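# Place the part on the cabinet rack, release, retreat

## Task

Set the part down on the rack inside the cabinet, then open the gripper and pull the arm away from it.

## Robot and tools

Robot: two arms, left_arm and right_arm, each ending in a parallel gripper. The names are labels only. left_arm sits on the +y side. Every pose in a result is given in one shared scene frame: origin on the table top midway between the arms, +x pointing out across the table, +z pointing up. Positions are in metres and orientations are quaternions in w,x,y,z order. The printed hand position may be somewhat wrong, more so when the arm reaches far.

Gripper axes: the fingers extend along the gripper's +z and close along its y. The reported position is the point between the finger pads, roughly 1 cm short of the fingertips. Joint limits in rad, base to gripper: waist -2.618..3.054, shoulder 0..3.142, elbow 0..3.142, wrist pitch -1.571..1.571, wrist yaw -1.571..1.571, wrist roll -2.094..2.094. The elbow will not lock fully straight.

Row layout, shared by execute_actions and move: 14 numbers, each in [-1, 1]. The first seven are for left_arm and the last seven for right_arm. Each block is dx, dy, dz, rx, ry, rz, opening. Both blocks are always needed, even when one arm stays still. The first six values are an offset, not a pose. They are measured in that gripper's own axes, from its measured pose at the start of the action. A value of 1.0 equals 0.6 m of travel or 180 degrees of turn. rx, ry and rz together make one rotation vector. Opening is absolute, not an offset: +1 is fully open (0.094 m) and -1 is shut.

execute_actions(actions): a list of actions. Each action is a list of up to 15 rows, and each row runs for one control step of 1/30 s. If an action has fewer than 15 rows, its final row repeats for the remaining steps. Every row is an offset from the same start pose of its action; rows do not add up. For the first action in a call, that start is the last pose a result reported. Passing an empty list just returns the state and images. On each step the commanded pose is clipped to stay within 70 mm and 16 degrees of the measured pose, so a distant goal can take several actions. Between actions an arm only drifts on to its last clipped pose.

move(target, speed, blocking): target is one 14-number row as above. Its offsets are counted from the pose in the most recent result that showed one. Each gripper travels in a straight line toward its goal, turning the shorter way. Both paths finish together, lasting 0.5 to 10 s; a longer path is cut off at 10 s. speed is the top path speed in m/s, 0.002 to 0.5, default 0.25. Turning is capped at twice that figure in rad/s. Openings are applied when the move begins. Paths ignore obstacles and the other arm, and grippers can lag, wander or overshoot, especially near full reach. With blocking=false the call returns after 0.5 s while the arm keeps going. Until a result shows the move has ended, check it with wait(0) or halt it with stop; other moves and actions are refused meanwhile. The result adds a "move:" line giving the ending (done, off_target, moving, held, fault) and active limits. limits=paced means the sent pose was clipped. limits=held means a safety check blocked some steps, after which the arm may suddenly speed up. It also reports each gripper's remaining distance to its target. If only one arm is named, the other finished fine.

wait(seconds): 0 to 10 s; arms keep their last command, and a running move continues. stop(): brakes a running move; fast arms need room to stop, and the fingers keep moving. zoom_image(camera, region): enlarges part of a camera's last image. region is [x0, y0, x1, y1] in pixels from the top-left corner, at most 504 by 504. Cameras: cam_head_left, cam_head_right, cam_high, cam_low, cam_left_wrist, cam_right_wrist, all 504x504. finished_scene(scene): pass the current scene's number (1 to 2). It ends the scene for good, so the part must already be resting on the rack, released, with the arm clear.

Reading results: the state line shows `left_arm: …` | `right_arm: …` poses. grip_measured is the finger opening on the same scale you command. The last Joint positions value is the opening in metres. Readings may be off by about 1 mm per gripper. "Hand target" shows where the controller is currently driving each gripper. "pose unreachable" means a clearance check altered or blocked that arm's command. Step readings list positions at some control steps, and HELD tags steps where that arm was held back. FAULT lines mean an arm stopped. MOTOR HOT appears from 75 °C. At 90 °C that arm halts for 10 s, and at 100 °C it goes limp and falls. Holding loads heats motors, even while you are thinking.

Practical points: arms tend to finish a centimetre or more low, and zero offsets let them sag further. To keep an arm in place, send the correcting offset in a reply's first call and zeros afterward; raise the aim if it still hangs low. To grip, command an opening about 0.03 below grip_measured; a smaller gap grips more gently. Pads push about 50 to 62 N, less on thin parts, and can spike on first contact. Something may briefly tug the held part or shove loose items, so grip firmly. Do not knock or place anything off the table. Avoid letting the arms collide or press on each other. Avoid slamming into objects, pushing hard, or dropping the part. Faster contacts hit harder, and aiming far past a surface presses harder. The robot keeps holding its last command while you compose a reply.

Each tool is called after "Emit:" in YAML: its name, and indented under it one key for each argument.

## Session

Emit:
execute_actions:
  actions: []

Scene clock: 0.00 s.
left_arm: end_effector_position=(+0.2825, +0.5156, +0.1283) grip_measured=+1.000 end_effector_quat_wxyz=(+0.341, -0.597, +0.726, +0.018) | right_arm: end_effector_position=(+0.5078, +0.0387, +0.2864) grip_measured=+1.000 end_effector_quat_wxyz=(+0.600, -0.204, +0.759, +0.149)
Joint positions: left_arm=[ 0.882  1.263  0.819 -0.434  0.076 -0.544  0.094] | right_arm=[0.751 1.981 1.681 0.053 0.262 0.046 0.094]
Joint velocities: left_arm=[-0.002  0.017 -0.007 -0.022  0.066 -0.037  0.   ] | right_arm=[-0.007 -0.012 -0.007 -0.037 -0.066  0.037  0.   ]
Hand target (left_arm): +0.283, +0.517, +0.134; +0.348, -0.595, +0.724, +0.021
Hand target (right_arm): +0.507, +0.037, +0.303; +0.611, -0.198, +0.751, +0.155

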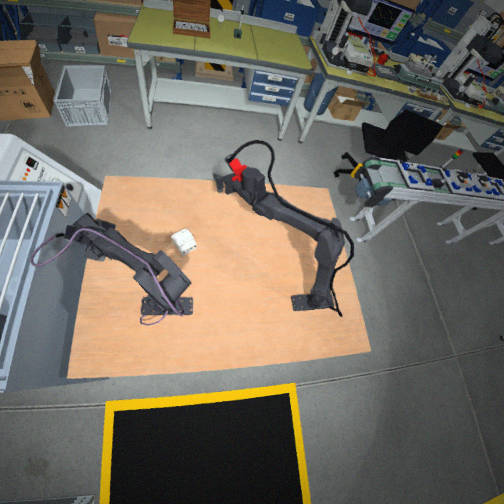

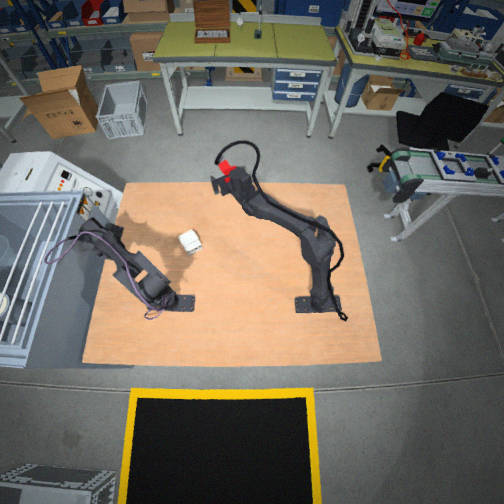

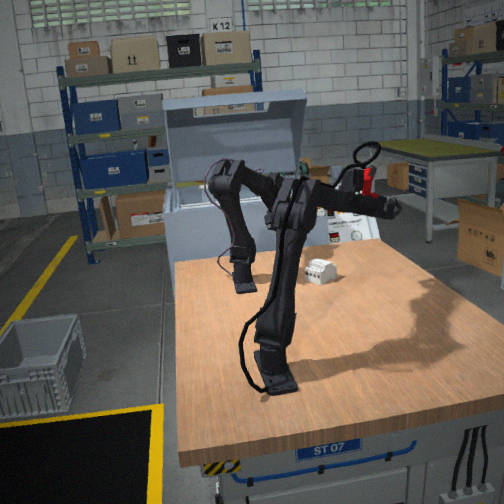

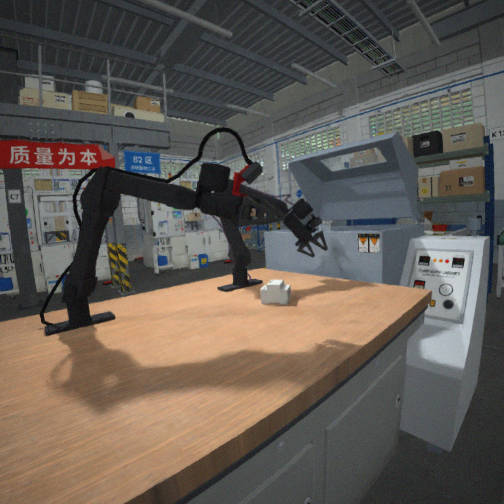

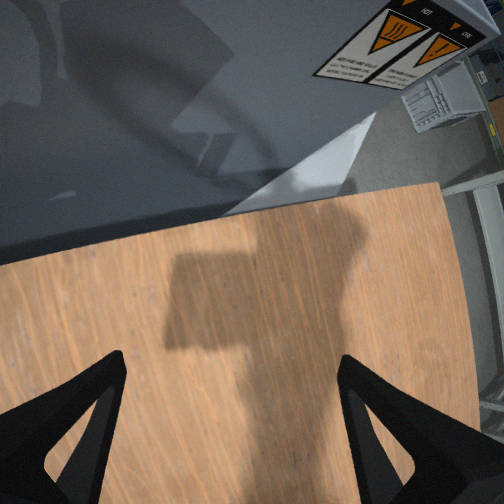

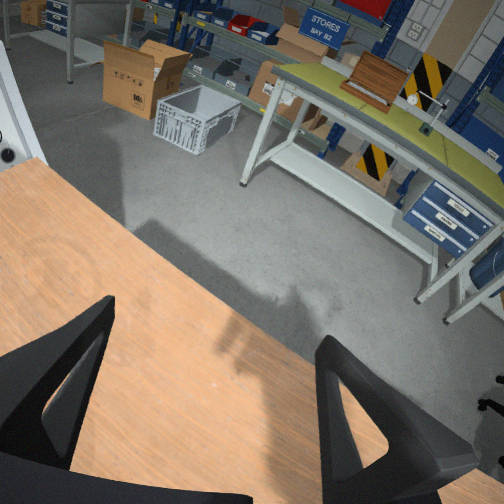

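Emit:
zoom_image:
  camera: "cam_head_right"
  region: [165, 217, 215, 267]

Emit:
zoom_image:
  camera: "cam_head_left"
  region: [160, 215, 210, 265]

Emit:
zoom_image:
  camera: "cam_high"
  region: [290, 245, 350, 295]

Emit:
zoom_image:
  camera: "cam_low"
  region: [245, 265, 305, 315]

Emit:
zoom_image:
  camera: "cam_head_right"
  region: [0, 180, 130, 380]

Region (165, 217, 215, 267) of cam_head_right's 504x504 image, scaled by 10.080, with more detail than that image has.

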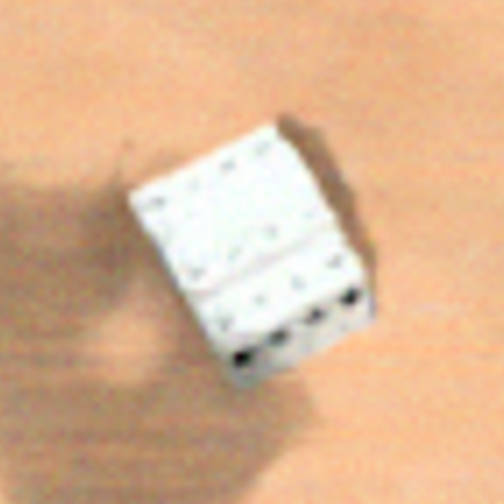

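Region (160, 215, 210, 265) of cam_head_left's 504x504 image, scaled by 10.080, with more detail than that image has.

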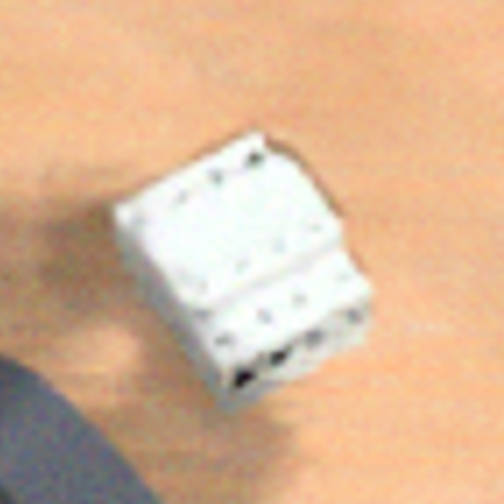

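Region (290, 245, 350, 295) of cam_high's 504x504 image, scaled by 8.400, with more detail than that image has.

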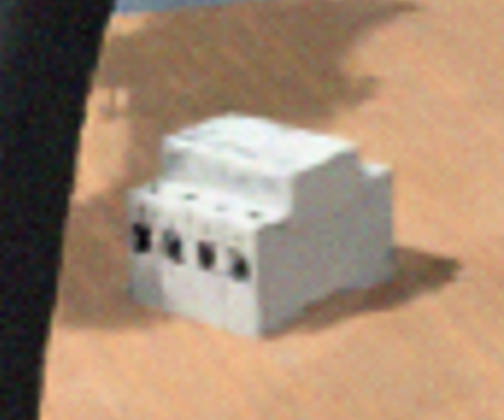

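Region (245, 265, 305, 315) of cam_low's 504x504 image, scaled by 8.400, with more detail than that image has.

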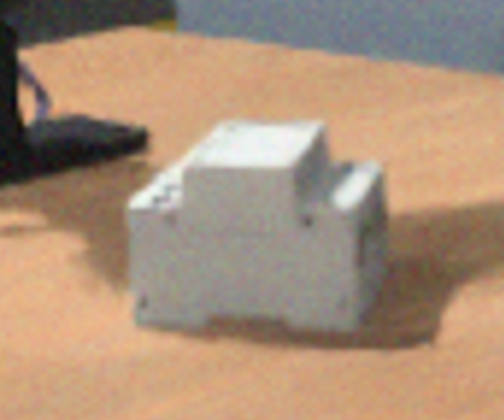

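Region (0, 180, 130, 380) of cam_head_right's 504x504 image, scaled by 2.520, with more detail than that image has; it fills the left 328 columns of this view, and the rest is white.

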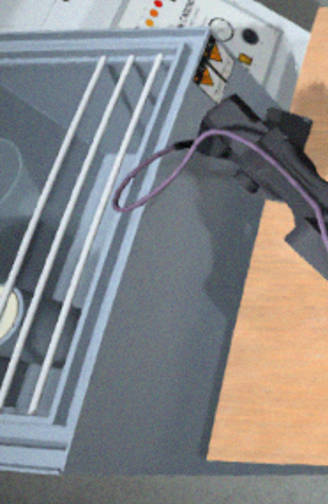

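Emit:
zoom_image:
  camera: "cam_head_left"
  region: [0, 170, 90, 260]

Emit:
zoom_image:
  camera: "cam_head_right"
  region: [20, 180, 110, 270]

Emit:
zoom_image:
  camera: "cam_head_right"
  region: [0, 280, 90, 370]

Emit:
zoom_image:
  camera: "cam_high"
  region: [150, 80, 350, 270]

Emit:
zoom_image:
  camera: "cam_low"
  region: [250, 120, 450, 300]

Region (0, 170, 90, 260) of cam_head_left's 504x504 image, scaled by 5.600, with more detail than that image has.

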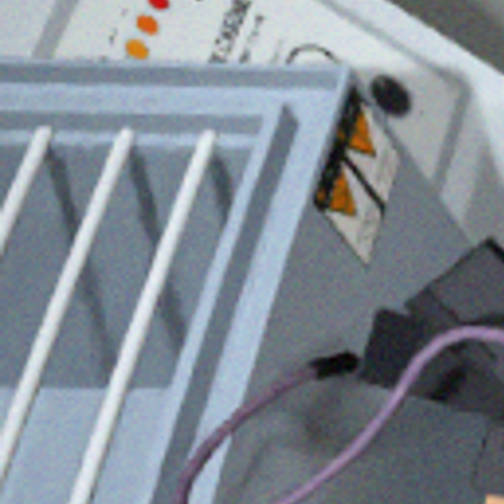

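Region (20, 180, 110, 270) of cam_head_right's 504x504 image, scaled by 5.600, with more detail than that image has.

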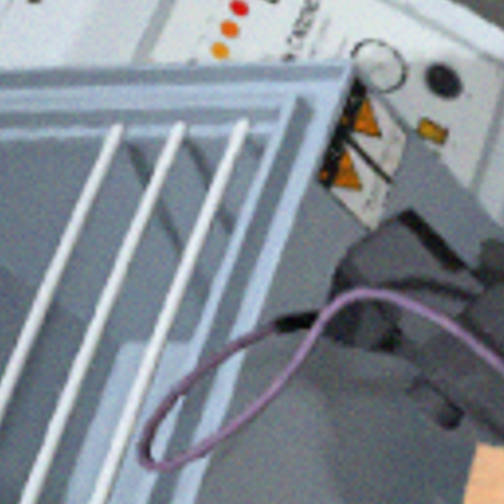

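Region (0, 280, 90, 370) of cam_head_right's 504x504 image, scaled by 5.600, with more detail than that image has.

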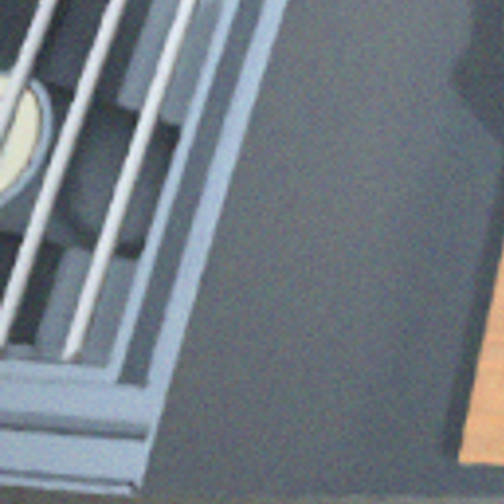

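Region (150, 80, 350, 270) of cam_high's 504x504 image, scaled by 2.520, with more detail than that image has; it fills the top 479 rows of this view, and the rest is white.

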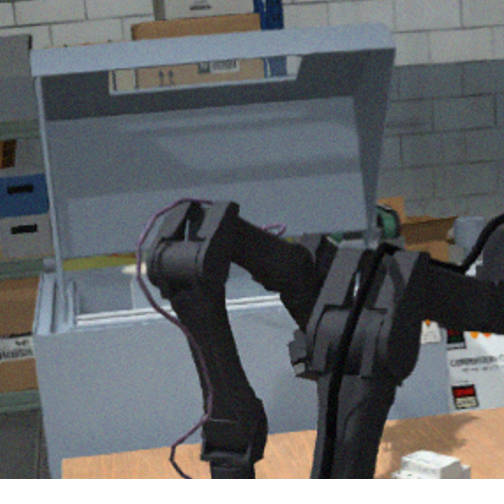

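Region (250, 120, 450, 300) of cam_low's 504x504 image, scaled by 2.520, with more detail than that image has; it fills the top 454 rows of this view, and the rest is white.

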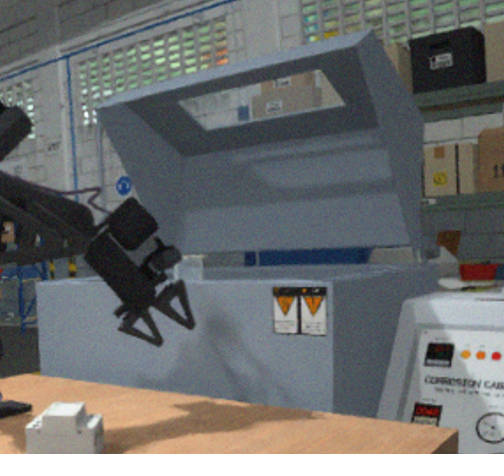

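Emit:
move:
  target: [0.4507,-0.2164,-0.1825,0.0508,-0.0136,0.2488,1,0.167,-0.0265,-0.5015,-0.178,-0.0034,-0.0432,1]
  speed: 0.35

Scene clock: 121.97 s.
left_arm: end_effector_position=(+0.3259, +0.1943, +0.1137) grip_measured=+1.000 end_effector_quat_wxyz=(+0.361, -0.249, +0.894, +0.091) | right_arm: end_effector_position=(+0.2406, -0.1253, +0.2663) grip_measured=+1.000 end_effector_quat_wxyz=(+0.536, -0.409, +0.669, +0.313)
Joint positions: left_arm=[-0.629  1.285  0.789 -0.717 -0.69  -1.063  0.094] | right_arm=[ 0.557  0.739  0.614 -0.137 -0.481 -0.144  0.094]
Joint velocities: left_arm=[ 0.012  0.012  0.007 -0.066 -0.007  0.037  0.   ] | right_arm=[ 0.002  0.012  0.002 -0.022  0.022 -0.022  0.   ]
Hand target (left_arm): +0.328, +0.194, +0.120; +0.368, -0.248, +0.891, +0.100
Hand target (right_arm): +0.237, -0.129, +0.265; +0.536, -0.411, +0.668, +0.313
Off the commanded pose (left_arm): 0.011 m, 2 deg.
Off the commanded pose (right_arm): 0.008 m, 0 deg.
move: off_target (left_arm)

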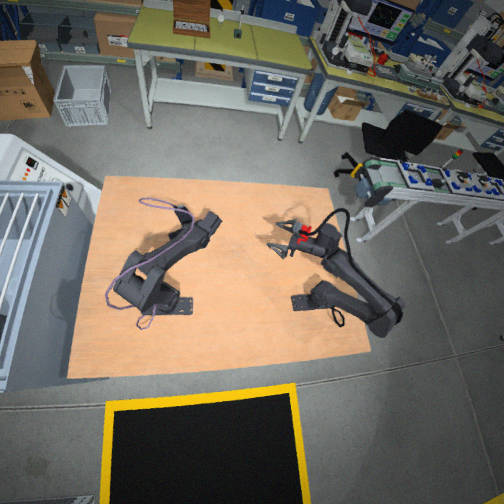

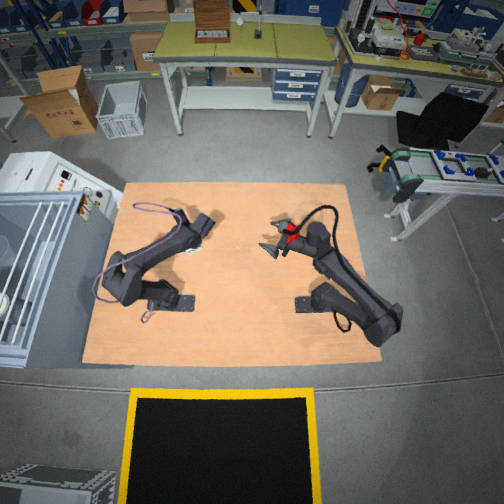

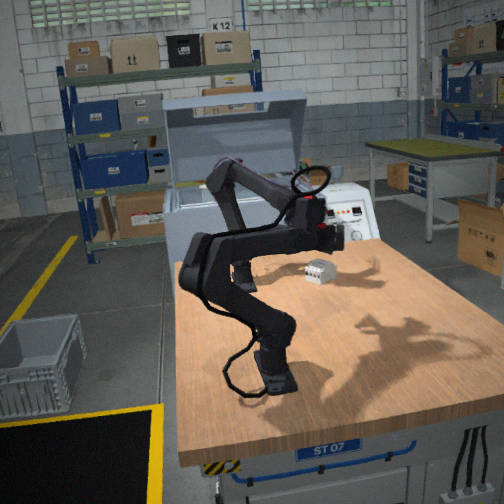

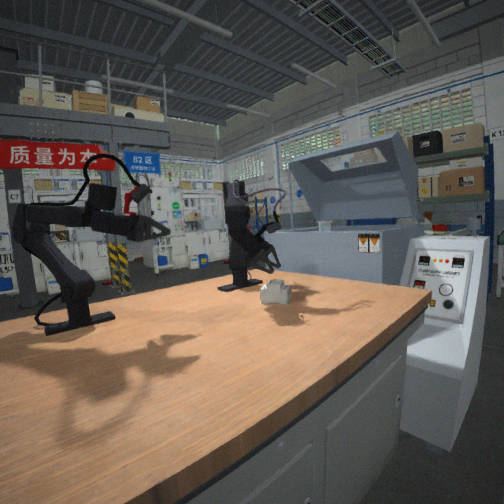

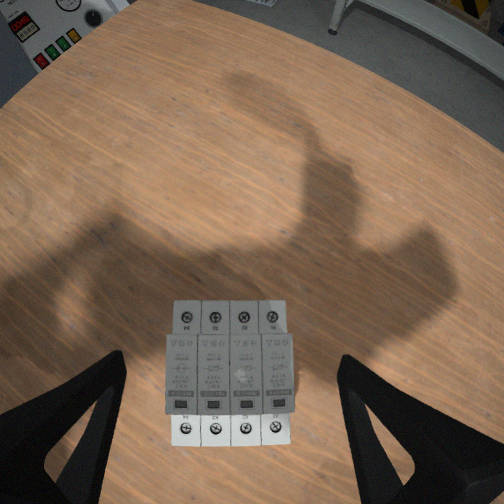

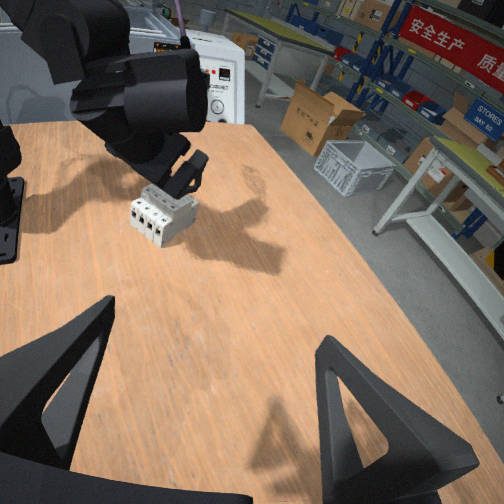

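Emit:
zoom_image:
  camera: "cam_left_wrist"
  region: [150, 290, 318, 458]

Region (150, 290, 318, 458) of cam_left_wrist's 504x504 image, scaled by 3.000, with more detail than that image has.

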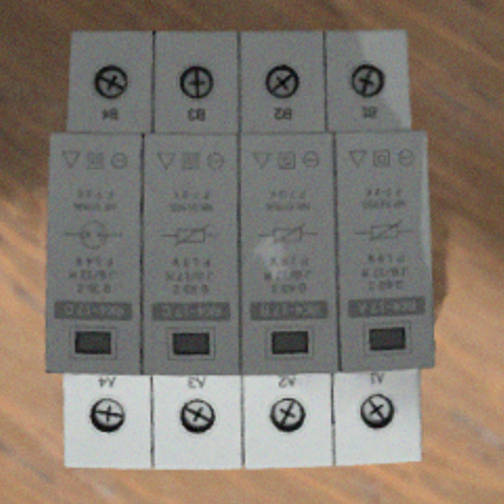

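Emit:
execute_actions:
  actions:
    - [[-0.0079,0,-0.0039,-0.002,-0.008,0,1,0,0,0,0,0,0,1],[-0.0047,0.002,-0.0006,-0.004,-0.009,0.0005,1,0,0,0,0,0,0,1],[0.0005,0.004,0.0047,-0.006,-0.010,0.001,1,0,0,0,0,0,0,1],[0.0075,0.006,0.0119,-0.008,-0.011,0.0013,1,0,0,0,0,0,0,1],[0.016,0.0075,0.0206,-0.0095,-0.012,0.0016,1,0,0,0,0,0,0,1],[0.0255,0.0078,0.0304,-0.0095,-0.012,0.0016,1,0,0,0,0,0,0,1],[0.0358,0.008,0.0409,-0.0095,-0.012,0.0016,1,0,0,0,0,0,0,1],[0.0462,0.0083,0.0516,-0.0095,-0.012,0.0016,1,0,0,0,0,0,0,1],[0.0565,0.0085,0.0621,-0.0095,-0.012,0.0016,1,0,0,0,0,0,0,1],[0.066,0.0087,0.0719,-0.0095,-0.012,0.0016,1,0,0,0,0,0,0,1],[0.0745,0.0089,0.0806,-0.0095,-0.012,0.0016,1,0,0,0,0,0,0,1],[0.0815,0.0091,0.0878,-0.0095,-0.012,0.0016,1,0,0,0,0,0,0,1],[0.0867,0.0092,0.0931,-0.0095,-0.012,0.0016,1,0,0,0,0,0,0,1],[0.0899,0.0093,0.0964,-0.0095,-0.012,0.0016,1,0,0,0,0,0,0,1],[0.091,0.0093,0.0975,-0.0095,-0.012,0.0016,1,0,0,0,0,0,0,1]]

Scene clock: 240.33 s.
left_arm: end_effector_position=(+0.3122, +0.2045, +0.0374) grip_measured=+1.000 end_effector_quat_wxyz=(+0.347, -0.244, +0.897, +0.125) | right_arm: end_effector_position=(+0.2404, -0.1253, +0.2660) grip_measured=+1.000 end_effector_quat_wxyz=(+0.535, -0.410, +0.669, +0.313)
Joint positions: left_arm=[-0.643  1.432  0.579 -0.451 -0.715 -1.095  0.094] | right_arm=[ 0.556  0.739  0.614 -0.139 -0.483 -0.145  0.094]
Joint velocities: left_arm=[ 0.002  0.413 -0.252  0.623 -0.095 -0.081  0.   ] | right_arm=[ 0.012 -0.002 -0.017 -0.022  0.022  0.022  0.   ]
Hand target (left_arm): +0.321, +0.200, +0.035; +0.371, -0.252, +0.887, +0.112
Hand target (right_arm): +0.241, -0.125, +0.266; +0.536, -0.409, +0.669, +0.313
Off the commanded pose (left_arm): 0.014 m, 4 deg.
Off the commanded pose (right_arm): 0.000 m, 0 deg.
Step readings (end_effector_position):
0: left_arm (+0.3257, +0.1945, +0.1137) | right_arm (+0.2404, -0.1253, +0.2660)
1: left_arm (+0.3258, +0.1946, +0.1137) | right_arm (+0.2404, -0.1253, +0.2660)
2: left_arm (+0.3258, +0.1947, +0.1138) | right_arm (+0.2404, -0.1253, +0.2660)
4: left_arm (+0.3264, +0.1954, +0.1138) | right_arm (+0.2404, -0.1253, +0.2660)
8: left_arm (+0.3222, +0.1992, +0.0942) | right_arm (+0.2404, -0.1253, +0.2660)
15: end_effector_position above

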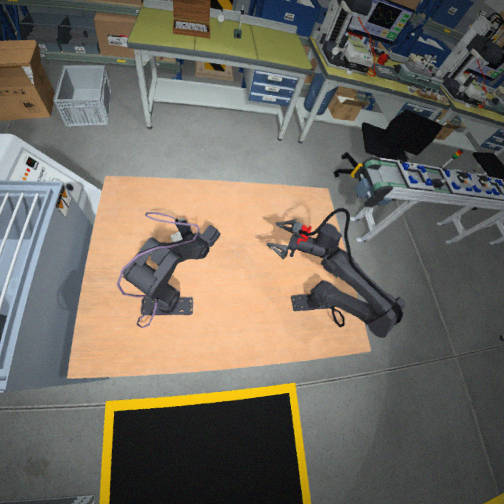

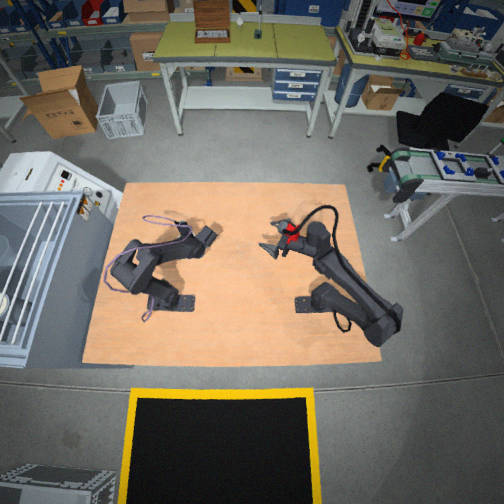

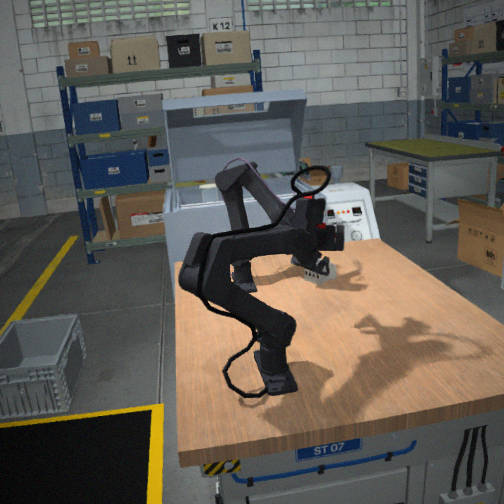

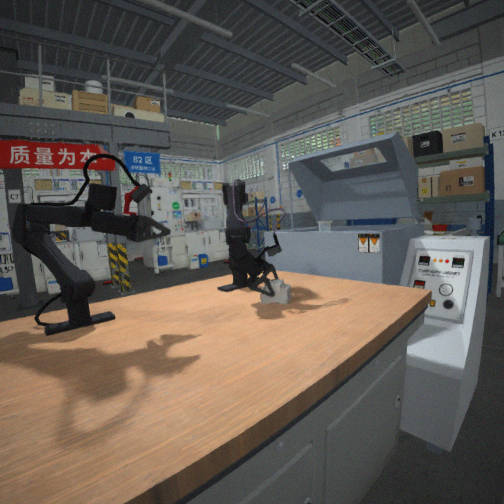

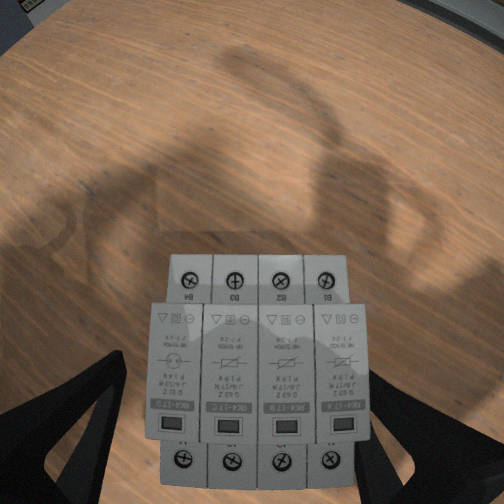

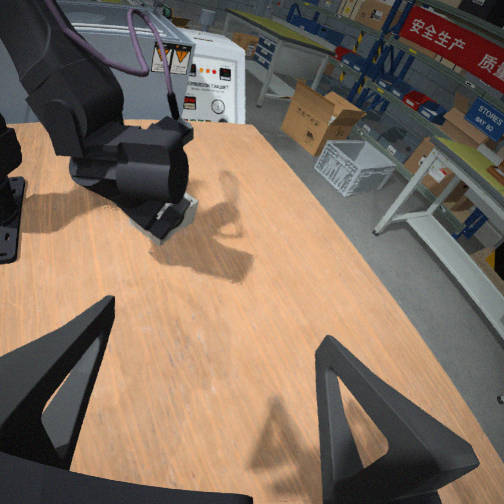

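Emit:
execute_actions:
  actions: []

Scene clock: 243.87 s.
left_arm: end_effector_position=(+0.3199, +0.1987, +0.0336) grip_measured=+1.000 end_effector_quat_wxyz=(+0.361, -0.251, +0.892, +0.108) | right_arm: end_effector_position=(+0.2404, -0.1253, +0.2660) grip_measured=+1.000 end_effector_quat_wxyz=(+0.535, -0.410, +0.669, +0.313)
Joint positions: left_arm=[-0.643  1.453  0.563 -0.365 -0.717 -1.095  0.094] | right_arm=[ 0.556  0.739  0.614 -0.139 -0.483 -0.145  0.094]
Joint velocities: left_arm=[ 0.002 -0.012 -0.002  0.051 -0.037 -0.007  0.   ] | right_arm=[-0.002  0.007 -0.002  0.051 -0.051  0.051  0.   ]
Hand target (left_arm): +0.321, +0.200, +0.035; +0.371, -0.252, +0.887, +0.112
Hand target (right_arm): +0.241, -0.125, +0.266; +0.536, -0.409, +0.669, +0.313
Off the commanded pose (left_arm): 0.005 m, 2 deg.
Off the commanded pose (right_arm): 0.000 m, 0 deg.

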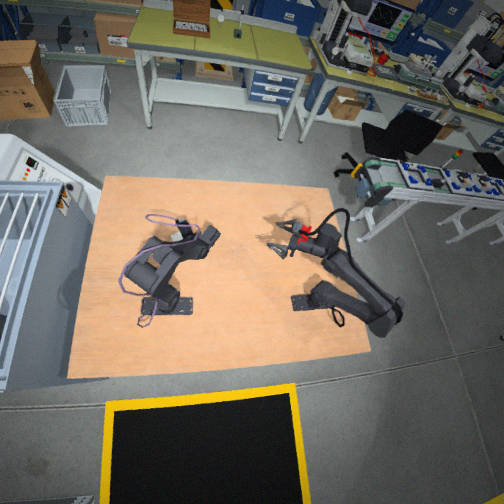

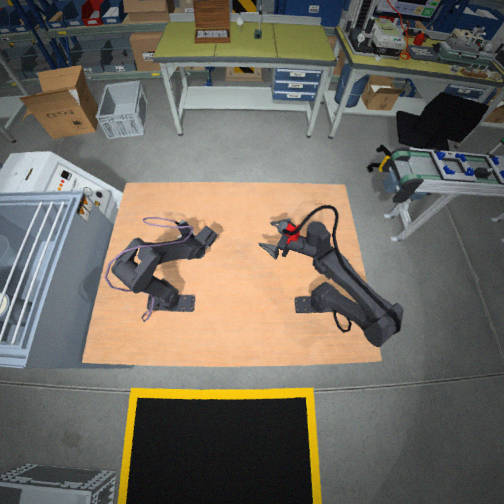

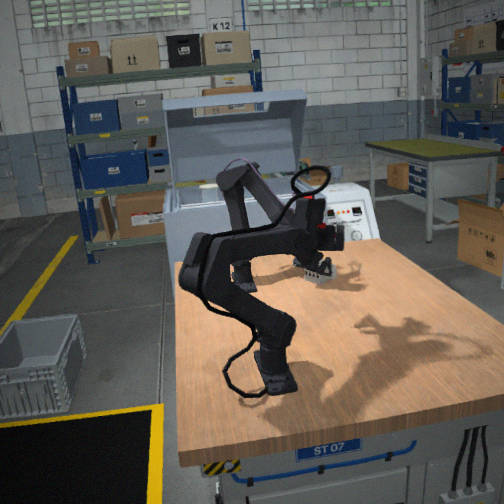

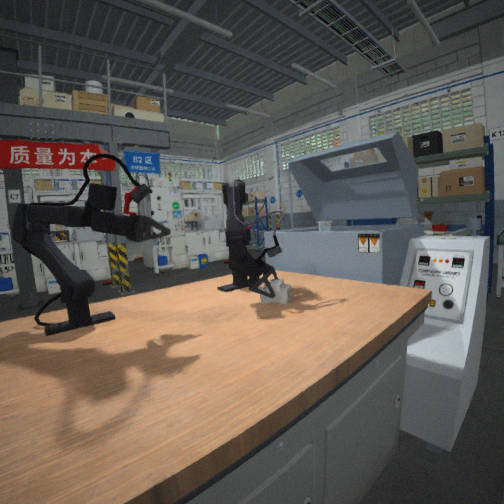

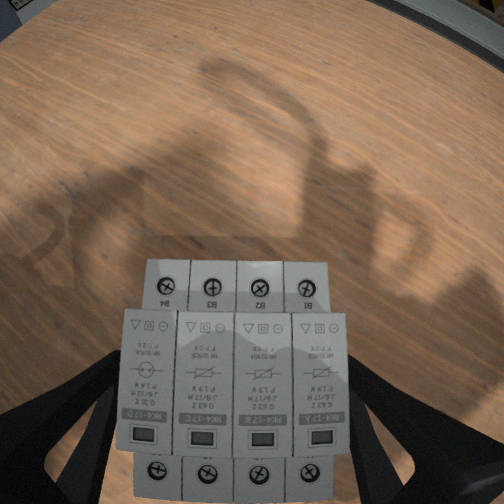

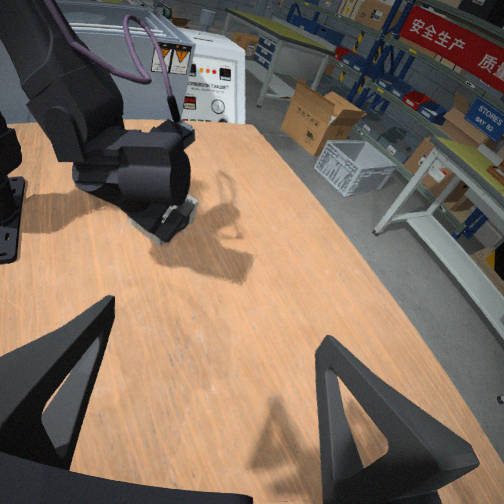

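Emit:
execute_actions:
  actions:
    - [[-0.002,0,0.002,0.001,-0.007,0,0.95,0,0,0,0,0,0,1],[-0.003,-0.0005,0.004,0.002,-0.0075,0,0.88,0,0,0,0,0,0,1],[-0.004,-0.001,0.006,0.003,-0.008,0,0.81,0,0,0,0,0,0,1],[-0.005,-0.0015,0.007,0.004,-0.008,0,0.75,0,0,0,0,0,0,1],[-0.005,-0.0015,0.007,0.004,-0.008,0,0.70,0,0,0,0,0,0,1],[-0.005,-0.0015,0.007,0.004,-0.008,0,0.66,0,0,0,0,0,0,1],[-0.005,-0.0015,0.007,0.004,-0.008,0,0.625,0,0,0,0,0,0,1],[-0.005,-0.0015,0.007,0.004,-0.008,0,0.595,0,0,0,0,0,0,1],[-0.005,-0.0015,0.007,0.004,-0.008,0,0.57,0,0,0,0,0,0,1],[-0.005,-0.0015,0.007,0.004,-0.008,0,0.55,0,0,0,0,0,0,1],[-0.005,-0.0015,0.007,0.004,-0.008,0,0.533,0,0,0,0,0,0,1],[-0.005,-0.0015,0.007,0.004,-0.008,0,0.518,0,0,0,0,0,0,1],[-0.005,-0.0015,0.007,0.004,-0.008,0,0.503,0,0,0,0,0,0,1],[-0.005,-0.0015,0.007,0.004,-0.008,0,0.489,0,0,0,0,0,0,1],[-0.005,-0.0015,0.007,0.004,-0.008,0,0.475,0,0,0,0,0,0,1]]

Scene clock: 269.50 s.
left_arm: end_effector_position=(+0.3219, +0.1980, +0.0327) grip_measured=+0.520 end_effector_quat_wxyz=(+0.367, -0.245, +0.891, +0.105) | right_arm: end_effector_position=(+0.2404, -0.1253, +0.2660) grip_measured=+1.000 end_effector_quat_wxyz=(+0.535, -0.410, +0.669, +0.313)
Joint positions: left_arm=[-0.643  1.453  0.549 -0.328 -0.72  -1.071  0.071] | right_arm=[ 0.556  0.739  0.614 -0.139 -0.483 -0.145  0.094]
Joint velocities: left_arm=[-0.007 -0.002 -0.007  0.022  0.007  0.037 -0.   ] | right_arm=[-0.002  0.012 -0.012  0.037  0.037 -0.022  0.   ]
Hand target (left_arm): +0.325, +0.201, +0.033; +0.373, -0.248, +0.888, +0.105
Hand target (right_arm): +0.240, -0.125, +0.266; +0.535, -0.410, +0.669, +0.313
Off the commanded pose (left_arm): 0.004 m, 1 deg.
Off the commanded pose (right_arm): 0.000 m, 0 deg.
Step readings (end_effector_position):
0: left_arm (+0.3199, +0.1987, +0.0336) | right_arm (+0.2404, -0.1253, +0.2660)
1: left_arm (+0.3201, +0.1985, +0.0337) | right_arm (+0.2404, -0.1253, +0.2660)
2: left_arm (+0.3207, +0.1981, +0.0339) | right_arm (+0.2404, -0.1253, +0.2660)
4: left_arm (+0.3220, +0.1970, +0.0341) | right_arm (+0.2404, -0.1253, +0.2660)
8: left_arm (+0.3225, +0.1967, +0.0333) | right_arm (+0.2404, -0.1253, +0.2660)
15: end_effector_position above

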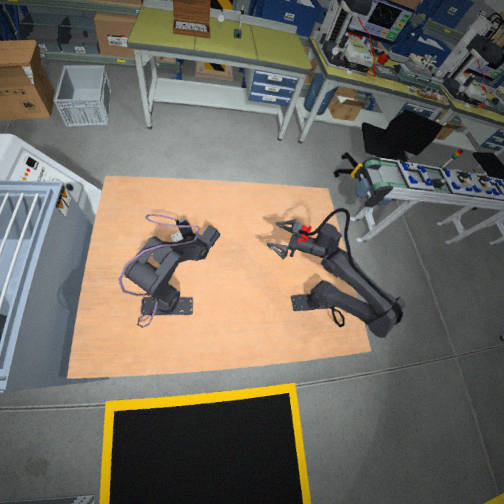

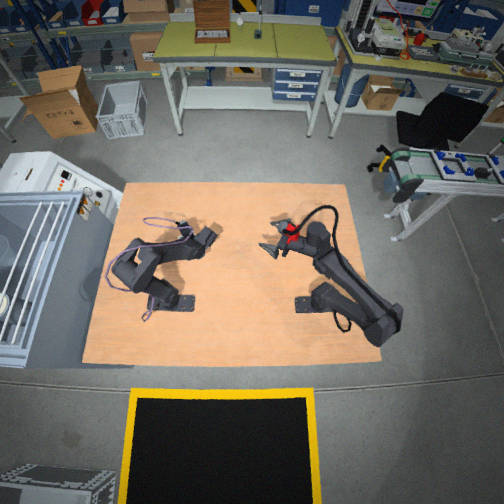

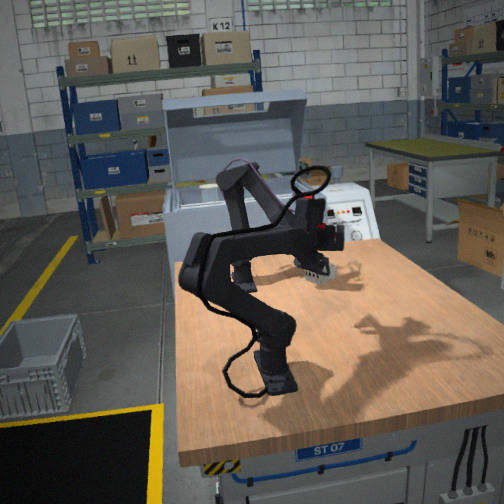

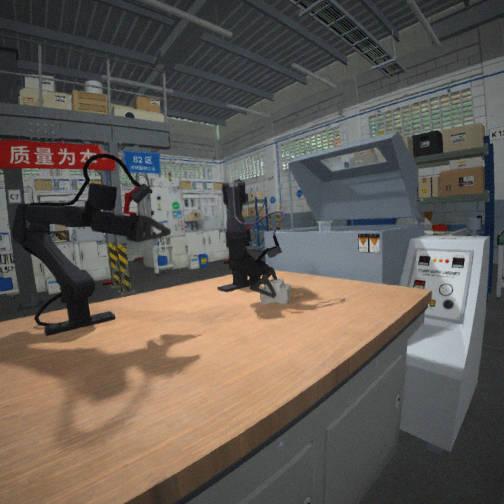

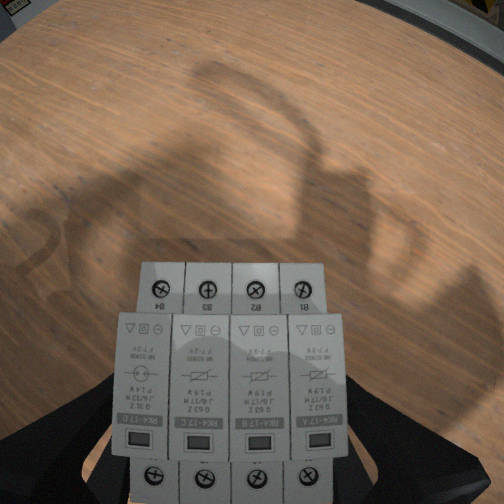

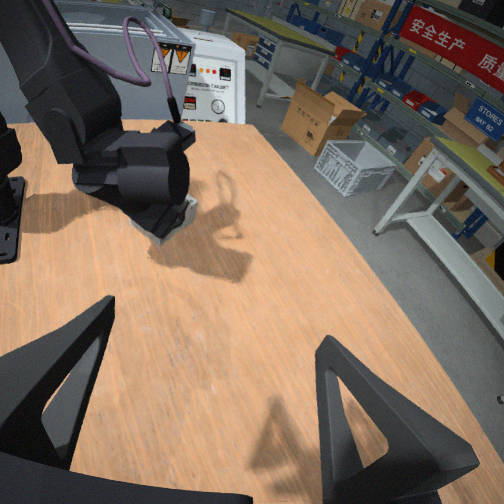

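Emit:
execute_actions:
  actions:
    - [[-0.007,0,-0.007,0,-0.008,0,0.475,0,0,0,0,0,0,1],[-0.0153,0,-0.0153,0,-0.013,0,0.475,0,0,0,0,0,0,1],[-0.0236,0,-0.0236,0,-0.018,0,0.475,0,0,0,0,0,0,1],[-0.0318,0,-0.0318,0,-0.023,0,0.475,0,0,0,0,0,0,1],[-0.040,0,-0.040,0,-0.028,0,0.475,0,0,0,0,0,0,1],[-0.0495,0,-0.0495,0,-0.028,0,0.475,0,0,0,0,0,0,1],[-0.060,0,-0.060,0,-0.028,0,0.475,0,0,0,0,0,0,1],[-0.0707,0.001,-0.0707,0,-0.028,0,0.475,0,0,0,0,0,0,1],[-0.0813,0.003,-0.0813,0,-0.028,0,0.475,0,0,0,0,0,0,1],[-0.0907,0.006,-0.0907,0,-0.028,0,0.475,0,0,0,0,0,0,1],[-0.099,0.009,-0.099,0,-0.028,0,0.475,0,0,0,0,0,0,1],[-0.105,0.012,-0.105,0,-0.028,0,0.475,0,0,0,0,0,0,1],[-0.1096,0.014,-0.1096,0,-0.028,0,0.475,0,0,0,0,0,0,1],[-0.112,0.015,-0.112,0,-0.028,0,0.475,0,0,0,0,0,0,1],[-0.113,0.015,-0.113,0,-0.028,0,0.475,0,0,0,0,0,0,1]]

Scene clock: 337.23 s.
left_arm: end_effector_position=(+0.3204, +0.1914, +0.0991) grip_measured=+0.520 end_effector_quat_wxyz=(+0.384, -0.237, +0.888, +0.086) | right_arm: end_effector_position=(+0.2404, -0.1253, +0.2660) grip_measured=+1.000 end_effector_quat_wxyz=(+0.535, -0.410, +0.669, +0.313)
Joint positions: left_arm=[-0.671  1.264  0.688 -0.609 -0.73  -1.065  0.071] | right_arm=[ 0.556  0.739  0.614 -0.139 -0.483 -0.145  0.094]
Joint velocities: left_arm=[-0.002 -0.344  0.442 -0.579 -0.081  0.037 -0.001] | right_arm=[-0.002 -0.002  0.007 -0.051 -0.007 -0.051  0.   ]
Hand target (left_arm): +0.321, +0.203, +0.126; +0.407, -0.238, +0.874, +0.111
Hand target (right_arm): +0.240, -0.125, +0.266; +0.535, -0.410, +0.669, +0.313
Off the commanded pose (left_arm): 0.033 m, 5 deg.
Off the commanded pose (right_arm): 0.000 m, 0 deg.
Step readings (end_effector_position):
0: left_arm (+0.3219, +0.1980, +0.0327) | right_arm (+0.2404, -0.1253, +0.2660)
1: left_arm (+0.3219, +0.1980, +0.0327) | right_arm (+0.2404, -0.1253, +0.2660)
2: left_arm (+0.3218, +0.1978, +0.0329) | right_arm (+0.2404, -0.1253, +0.2660)
4: left_arm (+0.3194, +0.1967, +0.0338) | right_arm (+0.2404, -0.1253, +0.2660)
8: left_arm (+0.3129, +0.1964, +0.0441) | right_arm (+0.2404, -0.1253, +0.2660)
15: end_effector_position above

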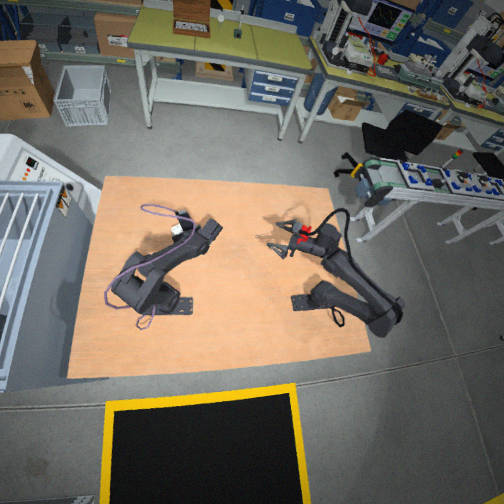

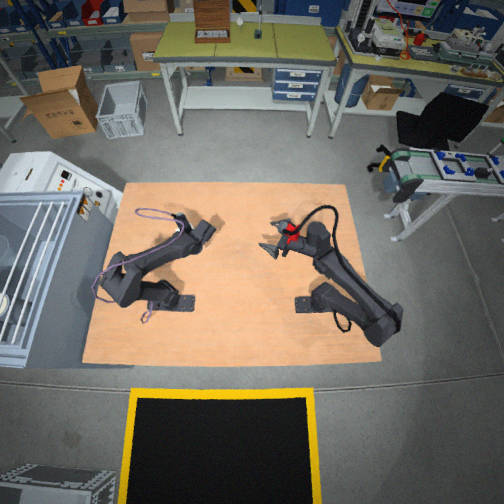

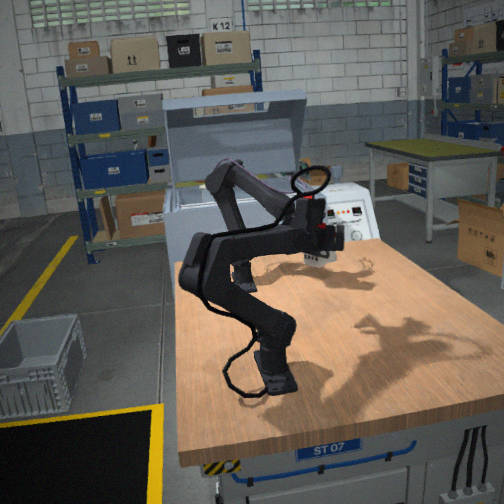

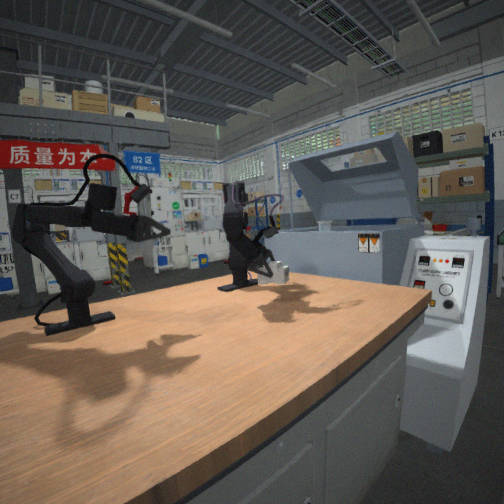

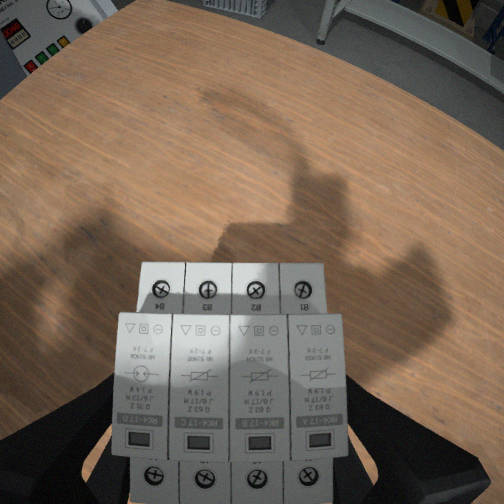

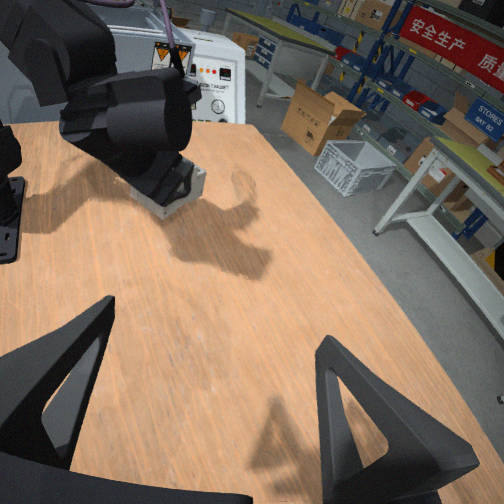

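Emit:
execute_actions:
  actions: []

Scene clock: 346.03 s.
left_arm: end_effector_position=(+0.3120, +0.2042, +0.1051) grip_measured=+0.520 end_effector_quat_wxyz=(+0.372, -0.231, +0.891, +0.116) | right_arm: end_effector_position=(+0.2404, -0.1253, +0.2660) grip_measured=+1.000 end_effector_quat_wxyz=(+0.535, -0.410, +0.669, +0.313)
Joint positions: left_arm=[-0.661  1.247  0.713 -0.713 -0.746 -1.062  0.071] | right_arm=[ 0.556  0.739  0.614 -0.139 -0.483 -0.145  0.094]
Joint velocities: left_arm=[ 0.002 -0.007 -0.012 -0.007  0.022  0.066 -0.   ] | right_arm=[ 0.002 -0.007 -0.012 -0.081  0.037 -0.066  0.   ]
Hand target (left_arm): +0.321, +0.203, +0.126; +0.407, -0.238, +0.875, +0.111
Hand target (right_arm): +0.240, -0.125, +0.266; +0.535, -0.410, +0.669, +0.313
Off the commanded pose (left_arm): 0.024 m, 4 deg.
Off the commanded pose (right_arm): 0.000 m, 0 deg.

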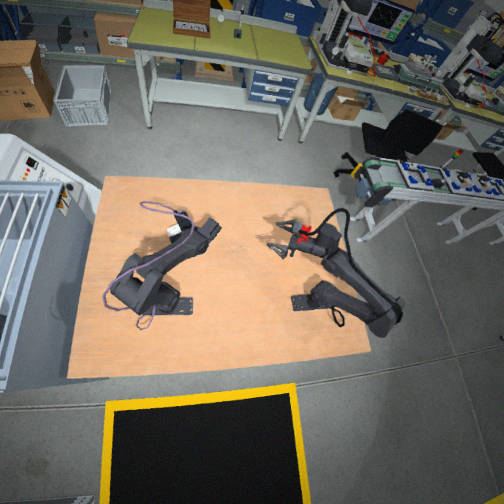

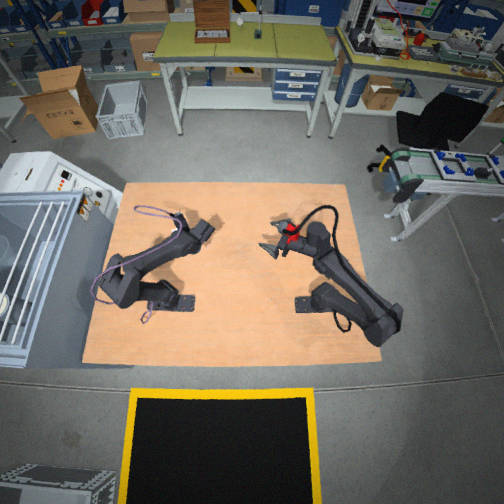

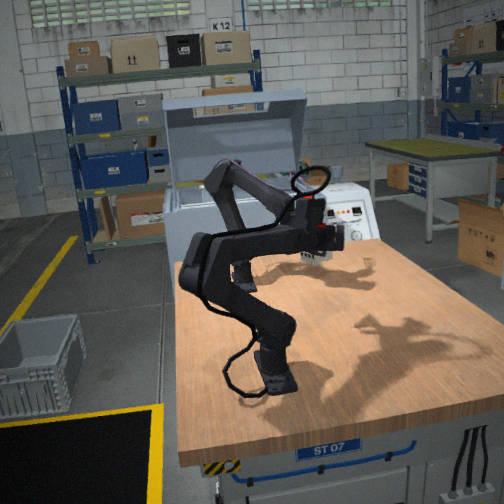

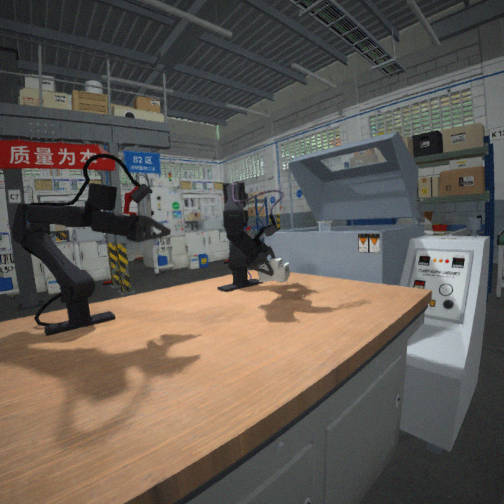

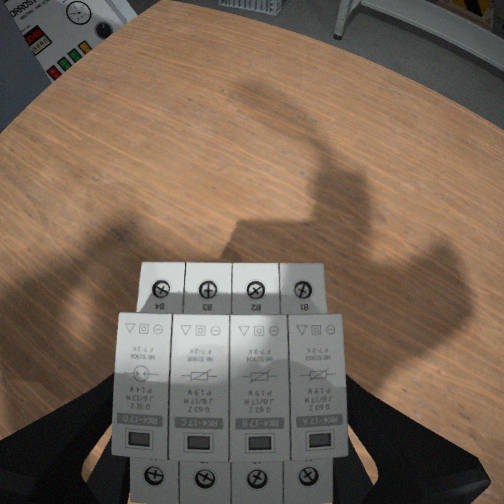

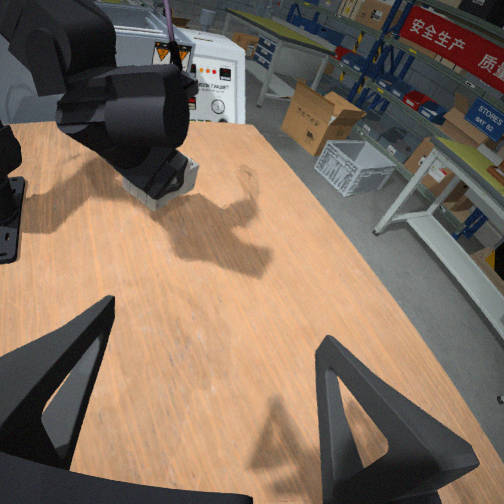

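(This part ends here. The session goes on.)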